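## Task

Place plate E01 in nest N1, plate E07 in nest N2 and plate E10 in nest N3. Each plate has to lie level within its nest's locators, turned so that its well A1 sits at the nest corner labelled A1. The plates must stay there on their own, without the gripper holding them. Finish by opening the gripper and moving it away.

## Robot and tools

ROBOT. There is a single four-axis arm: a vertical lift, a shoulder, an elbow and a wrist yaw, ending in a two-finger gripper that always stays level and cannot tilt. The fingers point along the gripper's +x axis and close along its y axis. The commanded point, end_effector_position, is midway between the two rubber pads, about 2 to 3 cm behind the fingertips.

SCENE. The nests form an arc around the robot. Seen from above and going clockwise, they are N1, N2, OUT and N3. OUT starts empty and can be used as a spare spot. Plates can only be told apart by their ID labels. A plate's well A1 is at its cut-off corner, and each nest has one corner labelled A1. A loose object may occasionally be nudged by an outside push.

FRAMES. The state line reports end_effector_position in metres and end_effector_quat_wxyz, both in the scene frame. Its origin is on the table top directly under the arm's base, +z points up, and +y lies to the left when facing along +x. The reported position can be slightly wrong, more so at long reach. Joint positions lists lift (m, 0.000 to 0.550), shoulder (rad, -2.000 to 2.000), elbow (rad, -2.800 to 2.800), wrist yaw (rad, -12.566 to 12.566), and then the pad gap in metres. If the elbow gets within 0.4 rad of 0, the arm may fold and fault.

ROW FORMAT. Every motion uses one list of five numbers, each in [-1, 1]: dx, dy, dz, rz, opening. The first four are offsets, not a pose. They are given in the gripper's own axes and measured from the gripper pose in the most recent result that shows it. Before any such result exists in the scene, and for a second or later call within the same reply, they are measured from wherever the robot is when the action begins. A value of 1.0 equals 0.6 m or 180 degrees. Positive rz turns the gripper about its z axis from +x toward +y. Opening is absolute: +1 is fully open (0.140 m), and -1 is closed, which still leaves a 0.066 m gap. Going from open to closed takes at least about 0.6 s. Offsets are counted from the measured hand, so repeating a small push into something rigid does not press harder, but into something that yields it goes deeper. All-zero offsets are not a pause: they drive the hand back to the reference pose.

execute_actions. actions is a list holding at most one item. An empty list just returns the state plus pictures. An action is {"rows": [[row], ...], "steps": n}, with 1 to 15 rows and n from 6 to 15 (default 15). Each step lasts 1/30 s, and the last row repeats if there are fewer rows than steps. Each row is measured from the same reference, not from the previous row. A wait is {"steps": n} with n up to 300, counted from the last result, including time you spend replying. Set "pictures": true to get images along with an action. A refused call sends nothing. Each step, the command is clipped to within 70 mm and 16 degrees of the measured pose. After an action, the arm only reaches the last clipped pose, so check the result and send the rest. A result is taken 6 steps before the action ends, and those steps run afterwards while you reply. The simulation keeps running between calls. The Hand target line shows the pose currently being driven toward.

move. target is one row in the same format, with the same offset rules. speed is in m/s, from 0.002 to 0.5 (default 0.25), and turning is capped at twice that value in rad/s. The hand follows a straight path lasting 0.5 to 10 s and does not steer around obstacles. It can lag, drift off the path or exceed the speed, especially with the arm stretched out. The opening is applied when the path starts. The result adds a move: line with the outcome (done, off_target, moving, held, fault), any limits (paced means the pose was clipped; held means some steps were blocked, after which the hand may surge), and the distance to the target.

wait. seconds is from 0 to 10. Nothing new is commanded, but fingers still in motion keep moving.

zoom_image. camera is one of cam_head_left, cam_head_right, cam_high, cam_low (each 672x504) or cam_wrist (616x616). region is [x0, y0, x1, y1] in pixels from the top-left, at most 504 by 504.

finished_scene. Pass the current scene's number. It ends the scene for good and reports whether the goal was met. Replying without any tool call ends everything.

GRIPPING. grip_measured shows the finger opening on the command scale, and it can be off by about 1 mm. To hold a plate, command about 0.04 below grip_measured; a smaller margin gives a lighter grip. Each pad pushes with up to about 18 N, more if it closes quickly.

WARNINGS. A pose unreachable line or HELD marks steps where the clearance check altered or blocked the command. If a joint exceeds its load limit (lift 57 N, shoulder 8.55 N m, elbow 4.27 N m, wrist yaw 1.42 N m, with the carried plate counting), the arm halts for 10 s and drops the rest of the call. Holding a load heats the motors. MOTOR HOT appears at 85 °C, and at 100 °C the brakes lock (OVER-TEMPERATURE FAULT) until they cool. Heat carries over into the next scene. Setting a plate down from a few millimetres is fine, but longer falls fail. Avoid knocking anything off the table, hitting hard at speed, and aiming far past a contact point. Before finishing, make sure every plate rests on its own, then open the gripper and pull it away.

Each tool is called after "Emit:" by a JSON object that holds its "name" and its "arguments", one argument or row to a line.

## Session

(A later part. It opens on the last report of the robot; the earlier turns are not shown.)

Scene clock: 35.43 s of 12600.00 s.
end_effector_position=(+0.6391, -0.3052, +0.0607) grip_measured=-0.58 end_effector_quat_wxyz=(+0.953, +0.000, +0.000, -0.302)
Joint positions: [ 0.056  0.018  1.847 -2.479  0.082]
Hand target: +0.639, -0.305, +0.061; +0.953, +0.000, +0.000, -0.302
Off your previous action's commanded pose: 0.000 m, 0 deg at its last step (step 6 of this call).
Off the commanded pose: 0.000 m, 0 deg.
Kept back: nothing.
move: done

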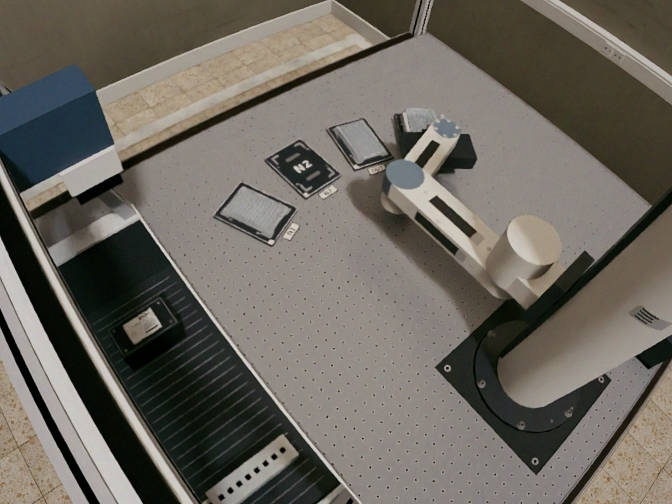

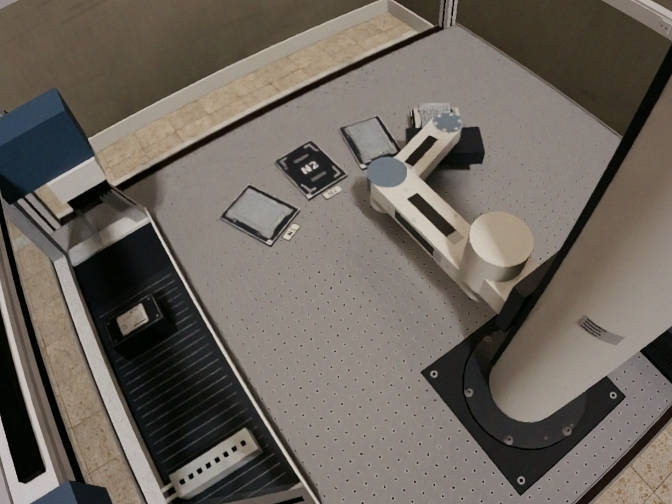

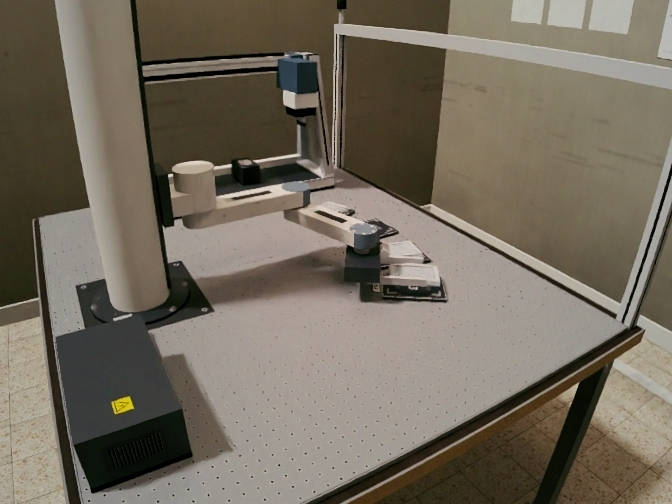

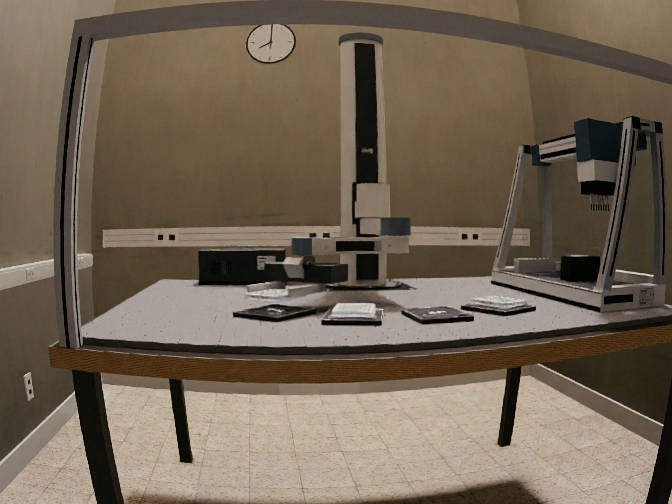

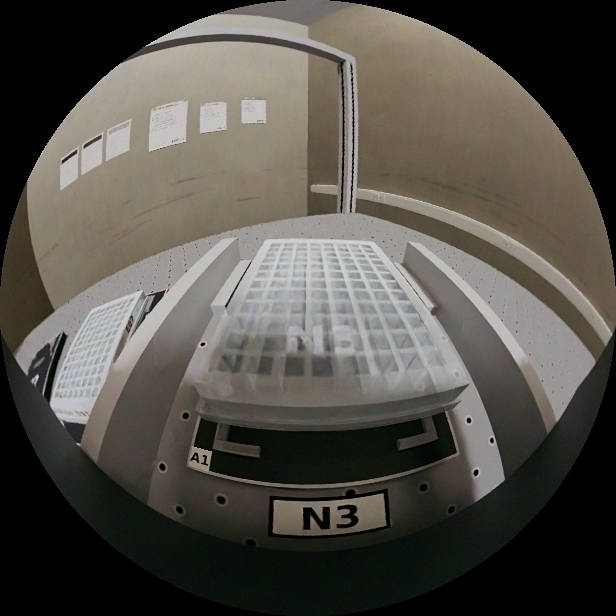

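Emit:
{"name": "execute_actions", "arguments": {
  "actions": [
    {"rows": [[-0.0006,0.0002,-0.004,0,-0.64],[-0.0006,0.0002,-0.01,0,-0.64],[-0.0006,0.0002,-0.016,0,-0.64],[-0.0006,0.0002,-0.022,0,-0.64],[-0.0006,0.0002,-0.026,0,-0.64],[-0.0006,0.0002,-0.0282,0,-0.64]], "steps": 15}
  ],
  "pictures": true
}}

Emit:
{"name": "zoom_image", "arguments": {
  "camera": "cam_wrist",
  "region": [160, 390, 280, 480]
}}

Emit:
{"name": "zoom_image", "arguments": {
  "camera": "cam_wrist",
  "region": [390, 380, 510, 470]
}}

Scene clock: 35.97 s of 12600.00 s.
end_effector_position=(+0.6388, -0.3049, +0.0436) grip_measured=-0.58 end_effector_quat_wxyz=(+0.953, +0.000, +0.000, -0.302)
Joint positions: [ 0.039  0.019  1.845 -2.478  0.082]
Steps of this call (steps 1 to 7: nothing new was sent; steps 8 to 16: the first 9 steps of this action). Readings (end_effector_position):
8: (+0.6391, -0.3051, +0.0607)
9: (+0.6389, -0.3050, +0.0594)
11: (+0.6388, -0.3050, +0.0533)
15: (+0.6388, -0.3049, +0.0435)
16: the state above

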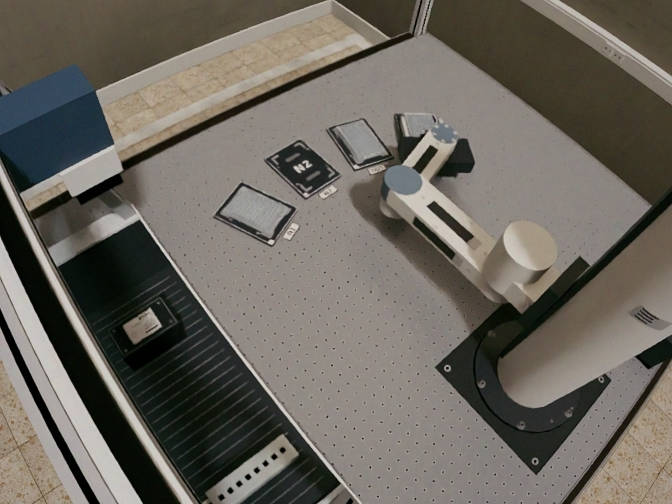

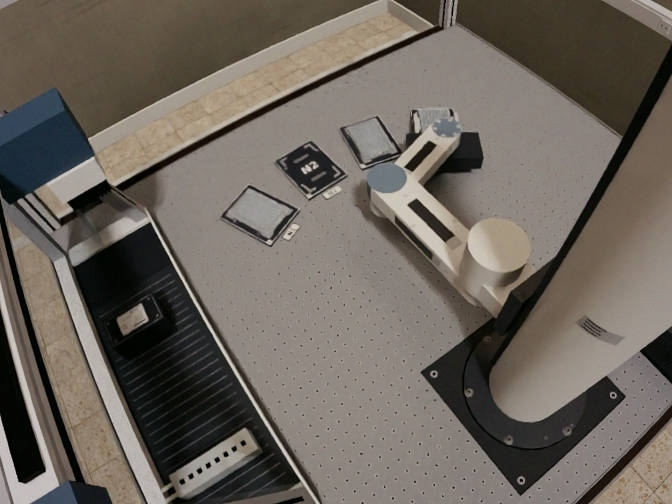

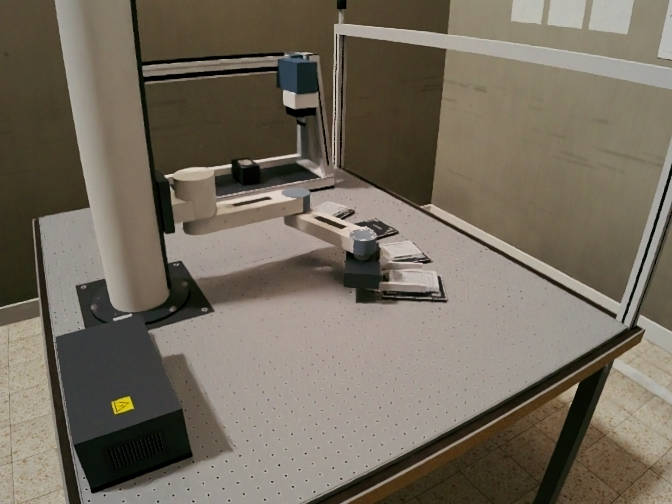

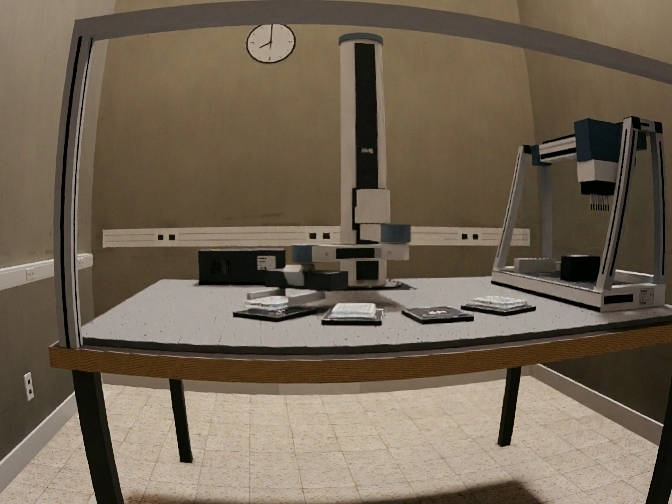

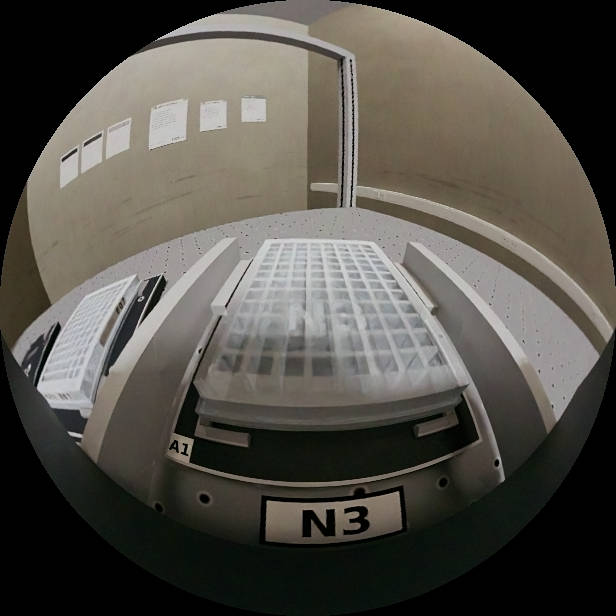

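Region (160, 390, 280, 480) of cam_wrist's 616x616 image, scaled by 4.200, with more detail than that image has; it fills the top 378 rows of this view, and the rest is white.

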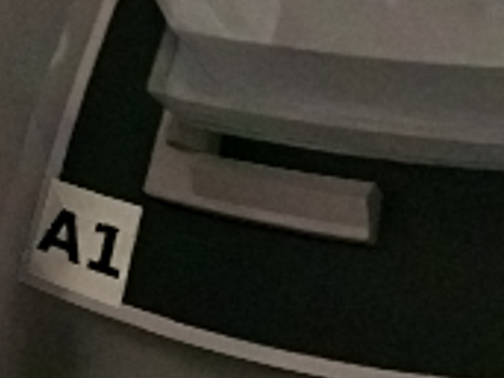

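Region (390, 380, 510, 470) of cam_wrist's 616x616 image, scaled by 4.200, with more detail than that image has; it fills the top 378 rows of this view, and the rest is white.

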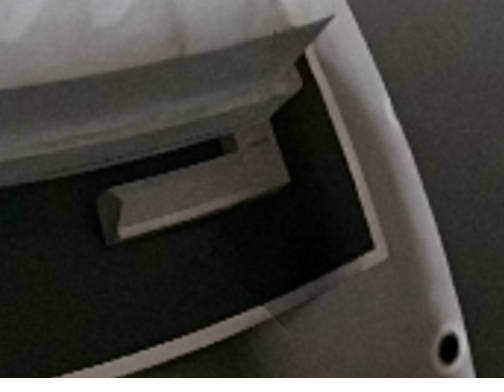

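Emit:
{"name": "move", "arguments": {
  "target": [0.0003, 0.0003, -0.0127, 0, -0.64],
  "speed": 0.025
}}

Emit:
{"name": "execute_actions", "arguments": {
  "actions": [
    {"rows": [[0,0,0,0,-0.5],[0,0,0,0,-0.4],[0,0,0,0,-0.2],[0,0,0,0,-0.1],[0,0,0.005,0,-0.1],[0,0,0.012,0,-0.1],[0,0,0.02,0,-0.1],[0,0,0.0265,0,-0.1]], "steps": 12}
  ]
}}

Emit:
{"name": "move", "arguments": {
  "target": [-0.0601, 0.2961, 0, 0.123, -0.1],
  "speed": 0.5
}}

Emit:
{"name": "execute_actions", "arguments": {
  "actions": [
    {"rows": [[0,0,-0.004,0,-0.1],[0,0,-0.009,0,-0.1],[0,0,-0.015,0,-0.1],[0,0,-0.021,0,-0.1],[0,0,-0.025,0,-0.1],[0,0,-0.0272,0,-0.1],[0,0,-0.0272,0,-0.1],[0,0,-0.0272,0,-0.2],[0,0,-0.0272,0,-0.3],[0,0,-0.0272,0,-0.4]], "steps": 15}
  ],
  "pictures": true
}}

Emit:
{"name": "zoom_image", "arguments": {
  "camera": "cam_wrist",
  "region": [160, 370, 280, 460]
}}

Emit:
{"name": "zoom_image", "arguments": {
  "camera": "cam_wrist",
  "region": [390, 360, 510, 450]
}}

Scene clock: 37.33 s of 12600.00 s.
end_effector_position=(+0.6390, -0.3049, +0.0360) grip_measured=-0.58 end_effector_quat_wxyz=(+0.953, +0.000, +0.000, -0.302)
Joint positions: [ 0.031  0.019  1.846 -2.479  0.082]
Hand target: +0.639, -0.305, +0.036; +0.953, +0.000, +0.000, -0.302
Off your previous action's commanded pose: 0.000 m, 0 deg at its last step (step 6 of this call).
Off the commanded pose: 0.000 m, 0 deg.
Kept back: nothing.
move: done

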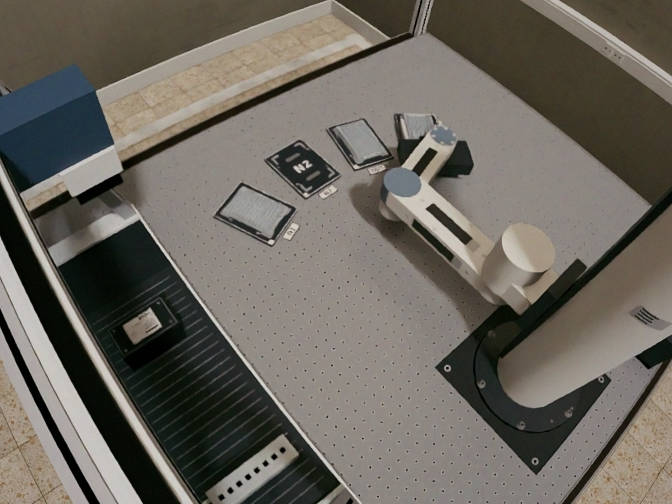

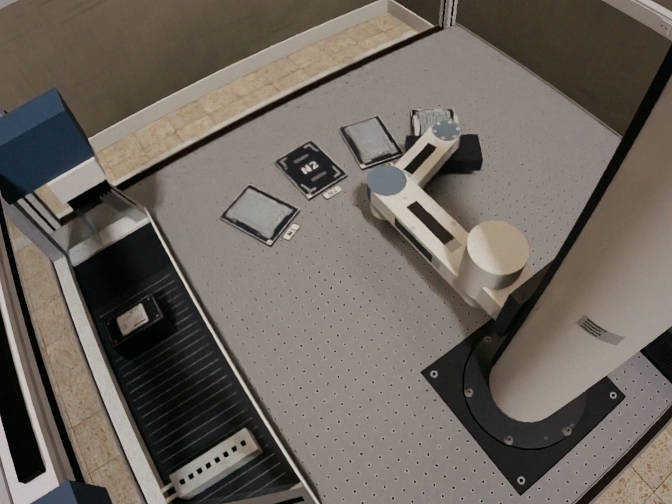

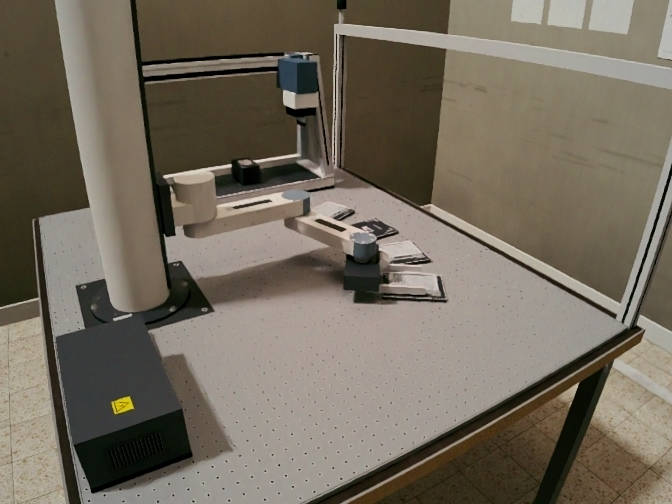

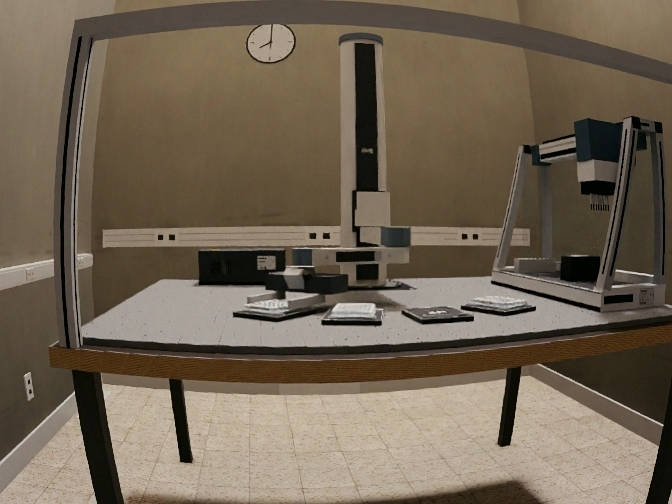

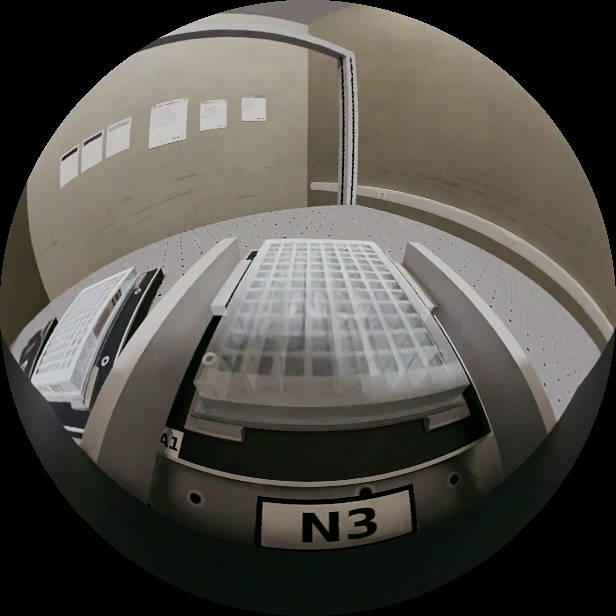

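Scene clock: 37.53 s of 12600.00 s.
end_effector_position=(+0.6390, -0.3049, +0.0372) grip_measured=-0.10 end_effector_quat_wxyz=(+0.953, +0.000, +0.000, -0.302)
Joint positions: [ 0.032  0.019  1.846 -2.479  0.099]
Steps of this call (steps 1 to 6: the first 6 steps of this action). Readings (end_effector_position):
1: (+0.6390, -0.3049, +0.0360)
2: (+0.6390, -0.3049, +0.0360)
4: (+0.6390, -0.3049, +0.0360)
6: the state above

Scene clock: 38.77 s of 12600.00 s.
end_effector_position=(+0.7120, -0.1386, +0.0519) grip_measured=-0.10 end_effector_quat_wxyz=(+0.994, +0.000, +0.000, -0.113)
Joint positions: [ 0.047  0.33   1.841 -2.398  0.099]
Hand target: +0.712, -0.139, +0.052; +0.994, +0.000, +0.000, -0.113
Off your previous action's commanded pose: 0.000 m, 0 deg at its last step (step 6 of this call).
Off the commanded pose: 0.000 m, 0 deg.
Kept back: nothing.
move: done

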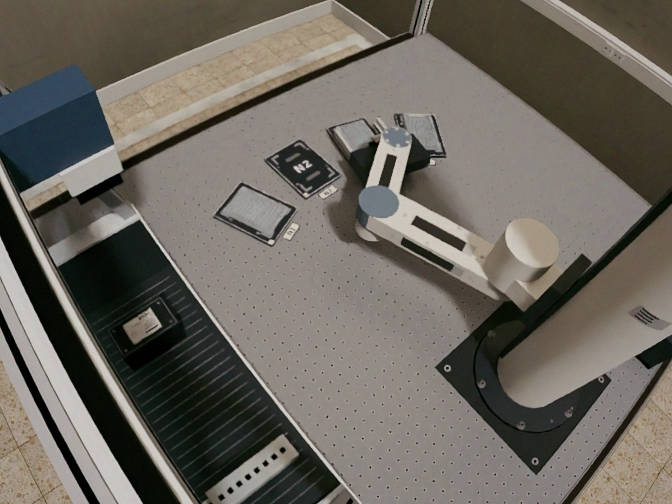

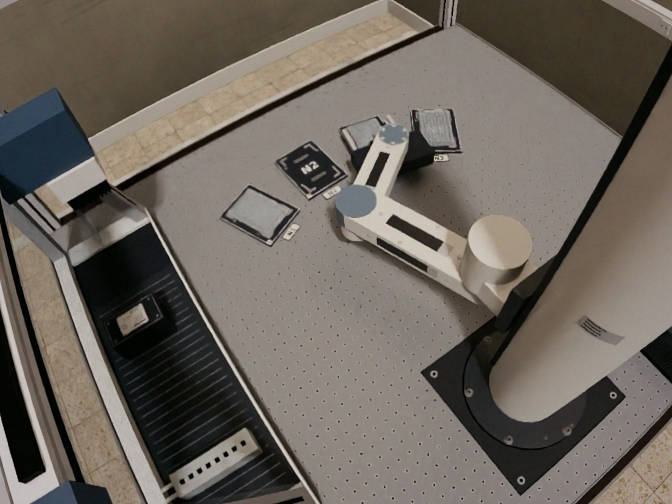

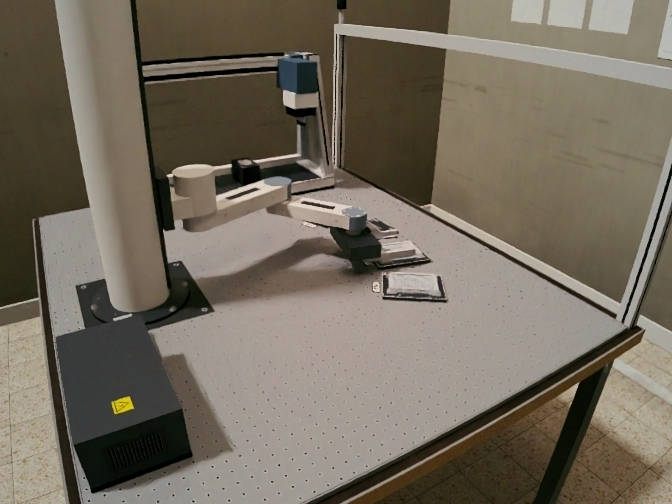

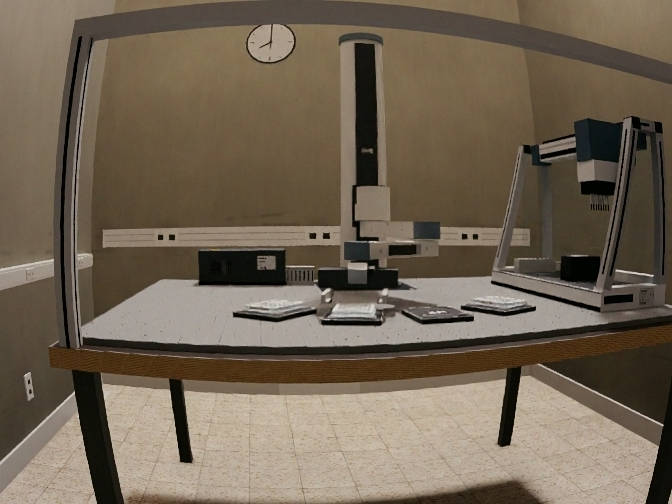

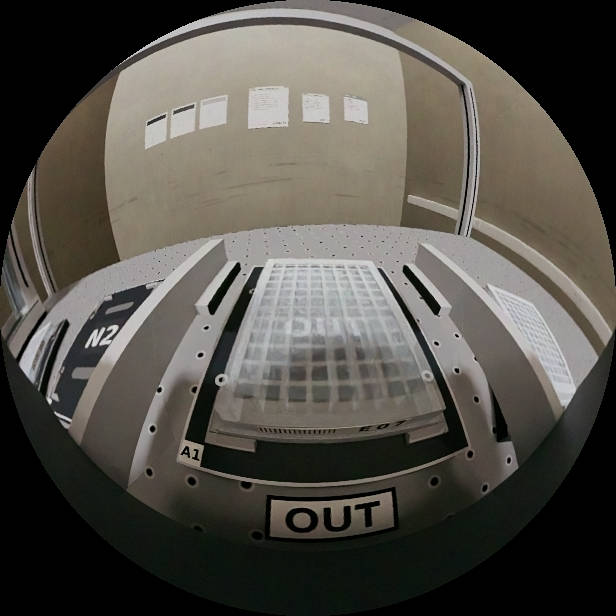

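Scene clock: 39.07 s of 12600.00 s.
end_effector_position=(+0.7120, -0.1386, +0.0354) grip_measured=-0.23 end_effector_quat_wxyz=(+0.994, +0.000, +0.000, -0.113)
Joint positions: [ 0.03   0.33   1.841 -2.398  0.094]
Steps of this call (steps 1 to 9: the first 9 steps of this action). Readings (end_effector_position):
1: (+0.7120, -0.1386, +0.0518)
2: (+0.7120, -0.1386, +0.0506)
4: (+0.7120, -0.1386, +0.0449)
8: (+0.7120, -0.1386, +0.0353)
9: the state above

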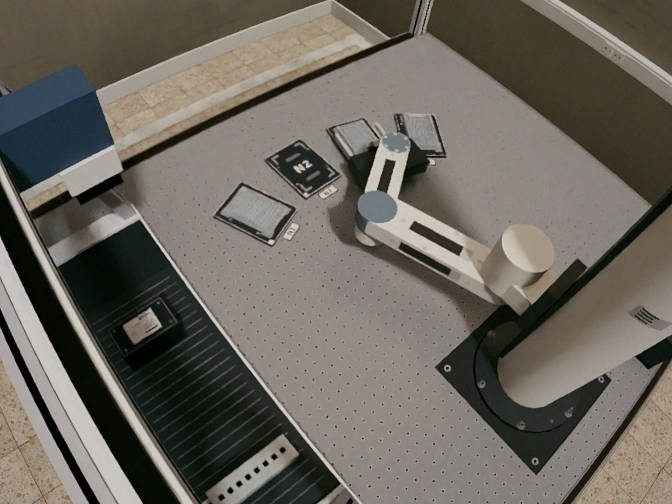

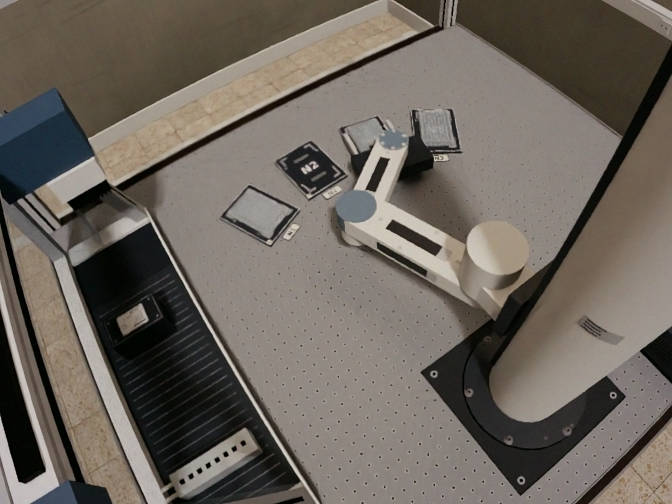

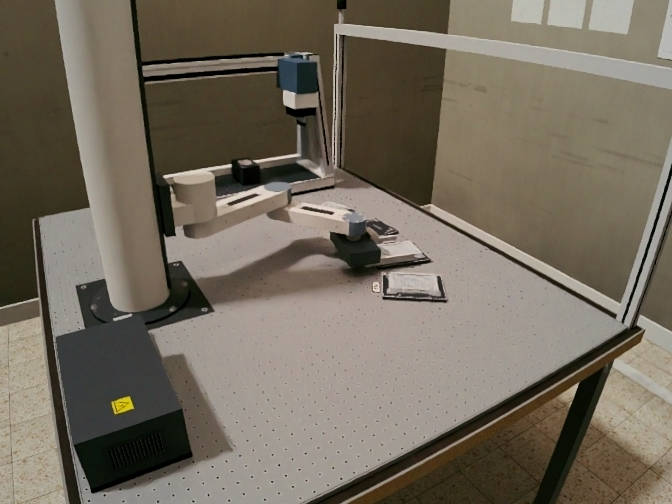

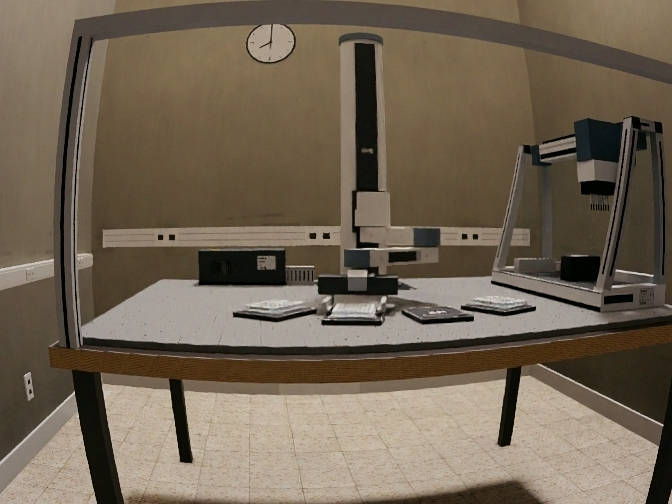

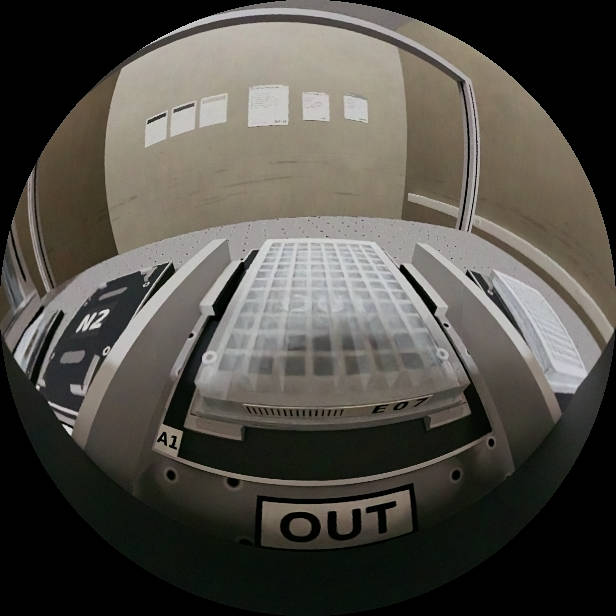

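Region (160, 370, 280, 460) of cam_wrist's 616x616 image, scaled by 4.200, with more detail than that image has; it fills the top 378 rows of this view, and the rest is white.

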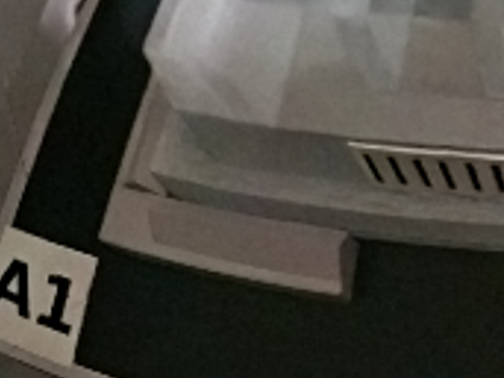

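Region (390, 360, 510, 450) of cam_wrist's 616x616 image, scaled by 4.200, with more detail than that image has; it fills the top 378 rows of this view, and the rest is white.

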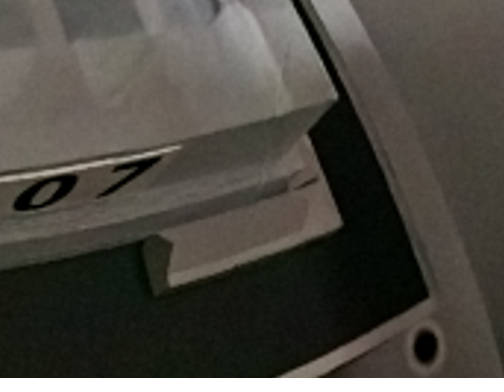

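Emit:
{"name": "execute_actions", "arguments": {
  "actions": [
    {"rows": [[0.0003,-0.0004,0.0002,0,-0.45],[0.0003,-0.0004,0.0002,0,-0.49],[0.0003,-0.0004,0.0002,0,-0.52],[0.0003,-0.0004,0.0002,0,-0.54],[0.0003,-0.0004,0.0002,0,-0.56],[0.0003,-0.0004,0.0002,0,-0.58],[0.0003,-0.0004,0.0002,0,-0.6],[0.0003,-0.0004,0.0002,0,-0.62],[0.0003,-0.0004,0.0002,0,-0.64]], "steps": 11}
  ]
}}

Emit:
{"name": "execute_actions", "arguments": {
  "actions": [
    {"rows": [[0,0,0,0,-0.64],[0,0,0.003,0,-0.64],[0,0,0.007,0,-0.64],[0,0,0.011,0,-0.64],[0,0,0.015,0,-0.64],[0,0,0.0185,0,-0.64]], "steps": 9}
  ]
}}

Emit:
{"name": "move", "arguments": {
  "target": [-0.0378, 0.2996, -0.0047, 0.085, -0.64],
  "speed": 0.5
}}

Emit:
{"name": "zoom_image", "arguments": {
  "camera": "cam_wrist",
  "region": [160, 390, 280, 480]
}}

Emit:
{"name": "zoom_image", "arguments": {
  "camera": "cam_wrist",
  "region": [390, 380, 510, 470]
}}

Scene clock: 39.77 s of 12600.00 s.
end_effector_position=(+0.7121, -0.1388, +0.0355) grip_measured=-0.55 end_effector_quat_wxyz=(+0.994, +0.000, +0.000, -0.113)
Joint positions: [ 0.031  0.329  1.842 -2.398  0.083]
Off your previous action's commanded pose: 0.000 m, 0 deg at its last step (step 6 of this call).
Steps of this call (steps 1 to 6: the last 6 steps of your previous action; steps 7 to 16: nothing new was sent; steps 17 to 21: the first 5 steps of this action). Readings (end_effector_position):
17: (+0.7120, -0.1386, +0.0355)
18: (+0.7121, -0.1388, +0.0355)
20: (+0.7121, -0.1388, +0.0355)
21: the state above

Scene clock: 40.07 s of 12600.00 s.
end_effector_position=(+0.7121, -0.1388, +0.0367) grip_measured=-0.58 end_effector_quat_wxyz=(+0.994, +0.000, +0.000, -0.113)
Joint positions: [ 0.032  0.329  1.842 -2.398  0.082]
Off your previous action's commanded pose: 0.000 m, 0 deg at its last step (step 6 of this call).
Steps of this call (steps 1 to 6: the last 6 steps of your previous action; steps 7 to 9: the first 3 steps of this action, its rows measured from where the robot was after step 6). Readings (end_effector_position):
6: (+0.7121, -0.1388, +0.0355)
7: (+0.7121, -0.1388, +0.0355)
8: (+0.7121, -0.1388, +0.0356)
9: the state above

Scene clock: 41.30 s of 12600.00 s.
end_effector_position=(+0.7303, +0.0417, +0.0438) grip_measured=-0.58 end_effector_quat_wxyz=(+1.000, +0.000, +0.000, +0.020)
Joint positions: [ 0.039  0.671  1.857 -2.487  0.082]
Hand target: +0.730, +0.041, +0.044; +1.000, +0.000, +0.000, +0.020
Off your previous action's commanded pose: 0.000 m, 0 deg at its last step (step 6 of this call).
Off the commanded pose: 0.000 m, 0 deg.
Kept back: nothing.
move: done

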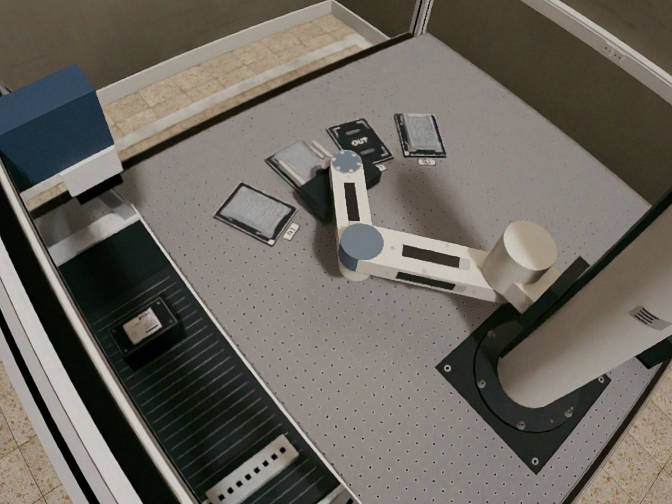

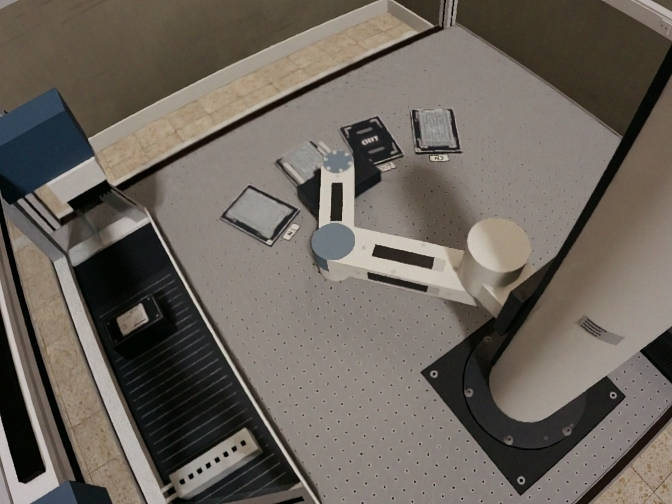

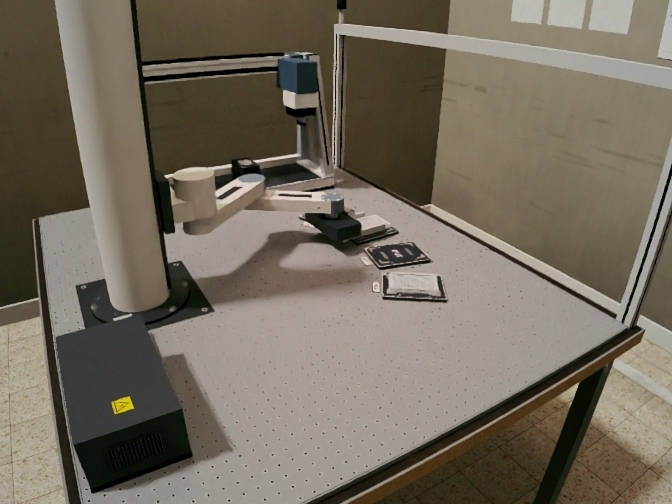

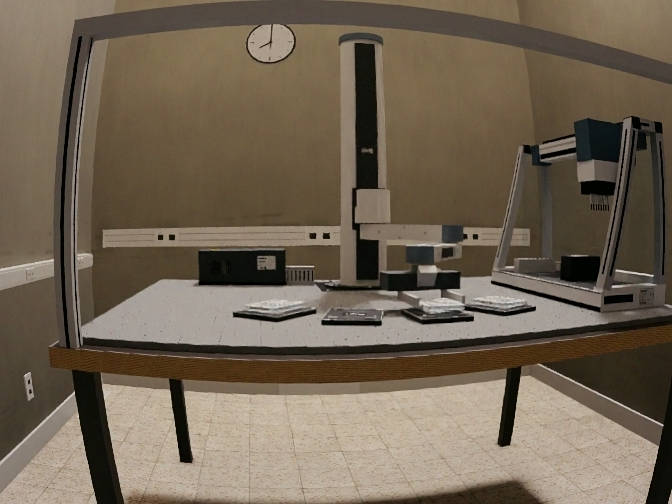

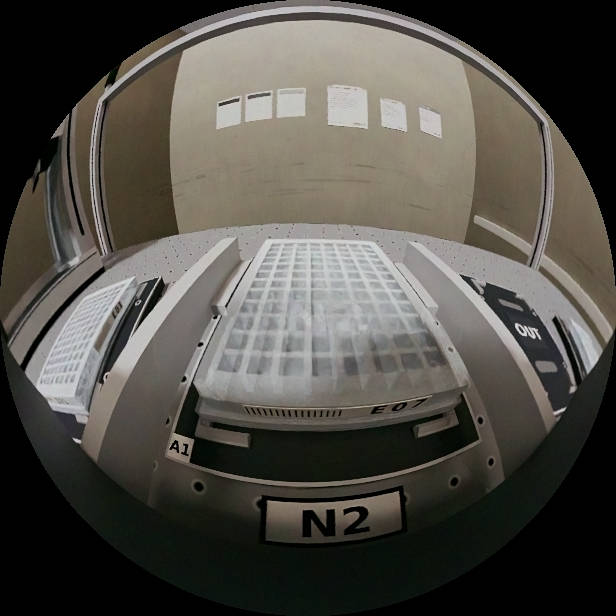

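Region (160, 390, 280, 480) of cam_wrist's 616x616 image, scaled by 4.200, with more detail than that image has; it fills the top 378 rows of this view, and the rest is white.

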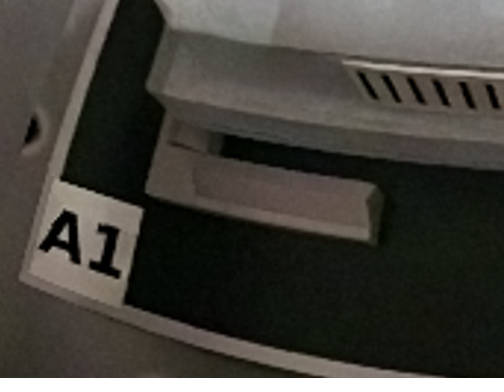

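Region (390, 380, 510, 470) of cam_wrist's 616x616 image, scaled by 4.200, with more detail than that image has; it fills the top 378 rows of this view, and the rest is white.

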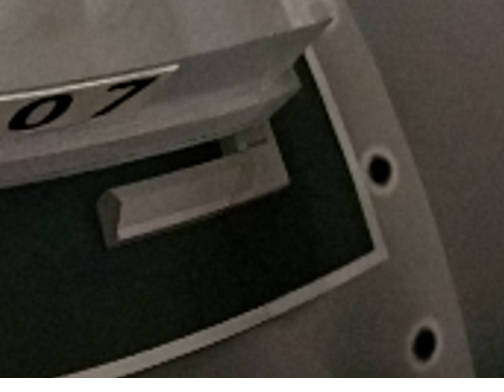

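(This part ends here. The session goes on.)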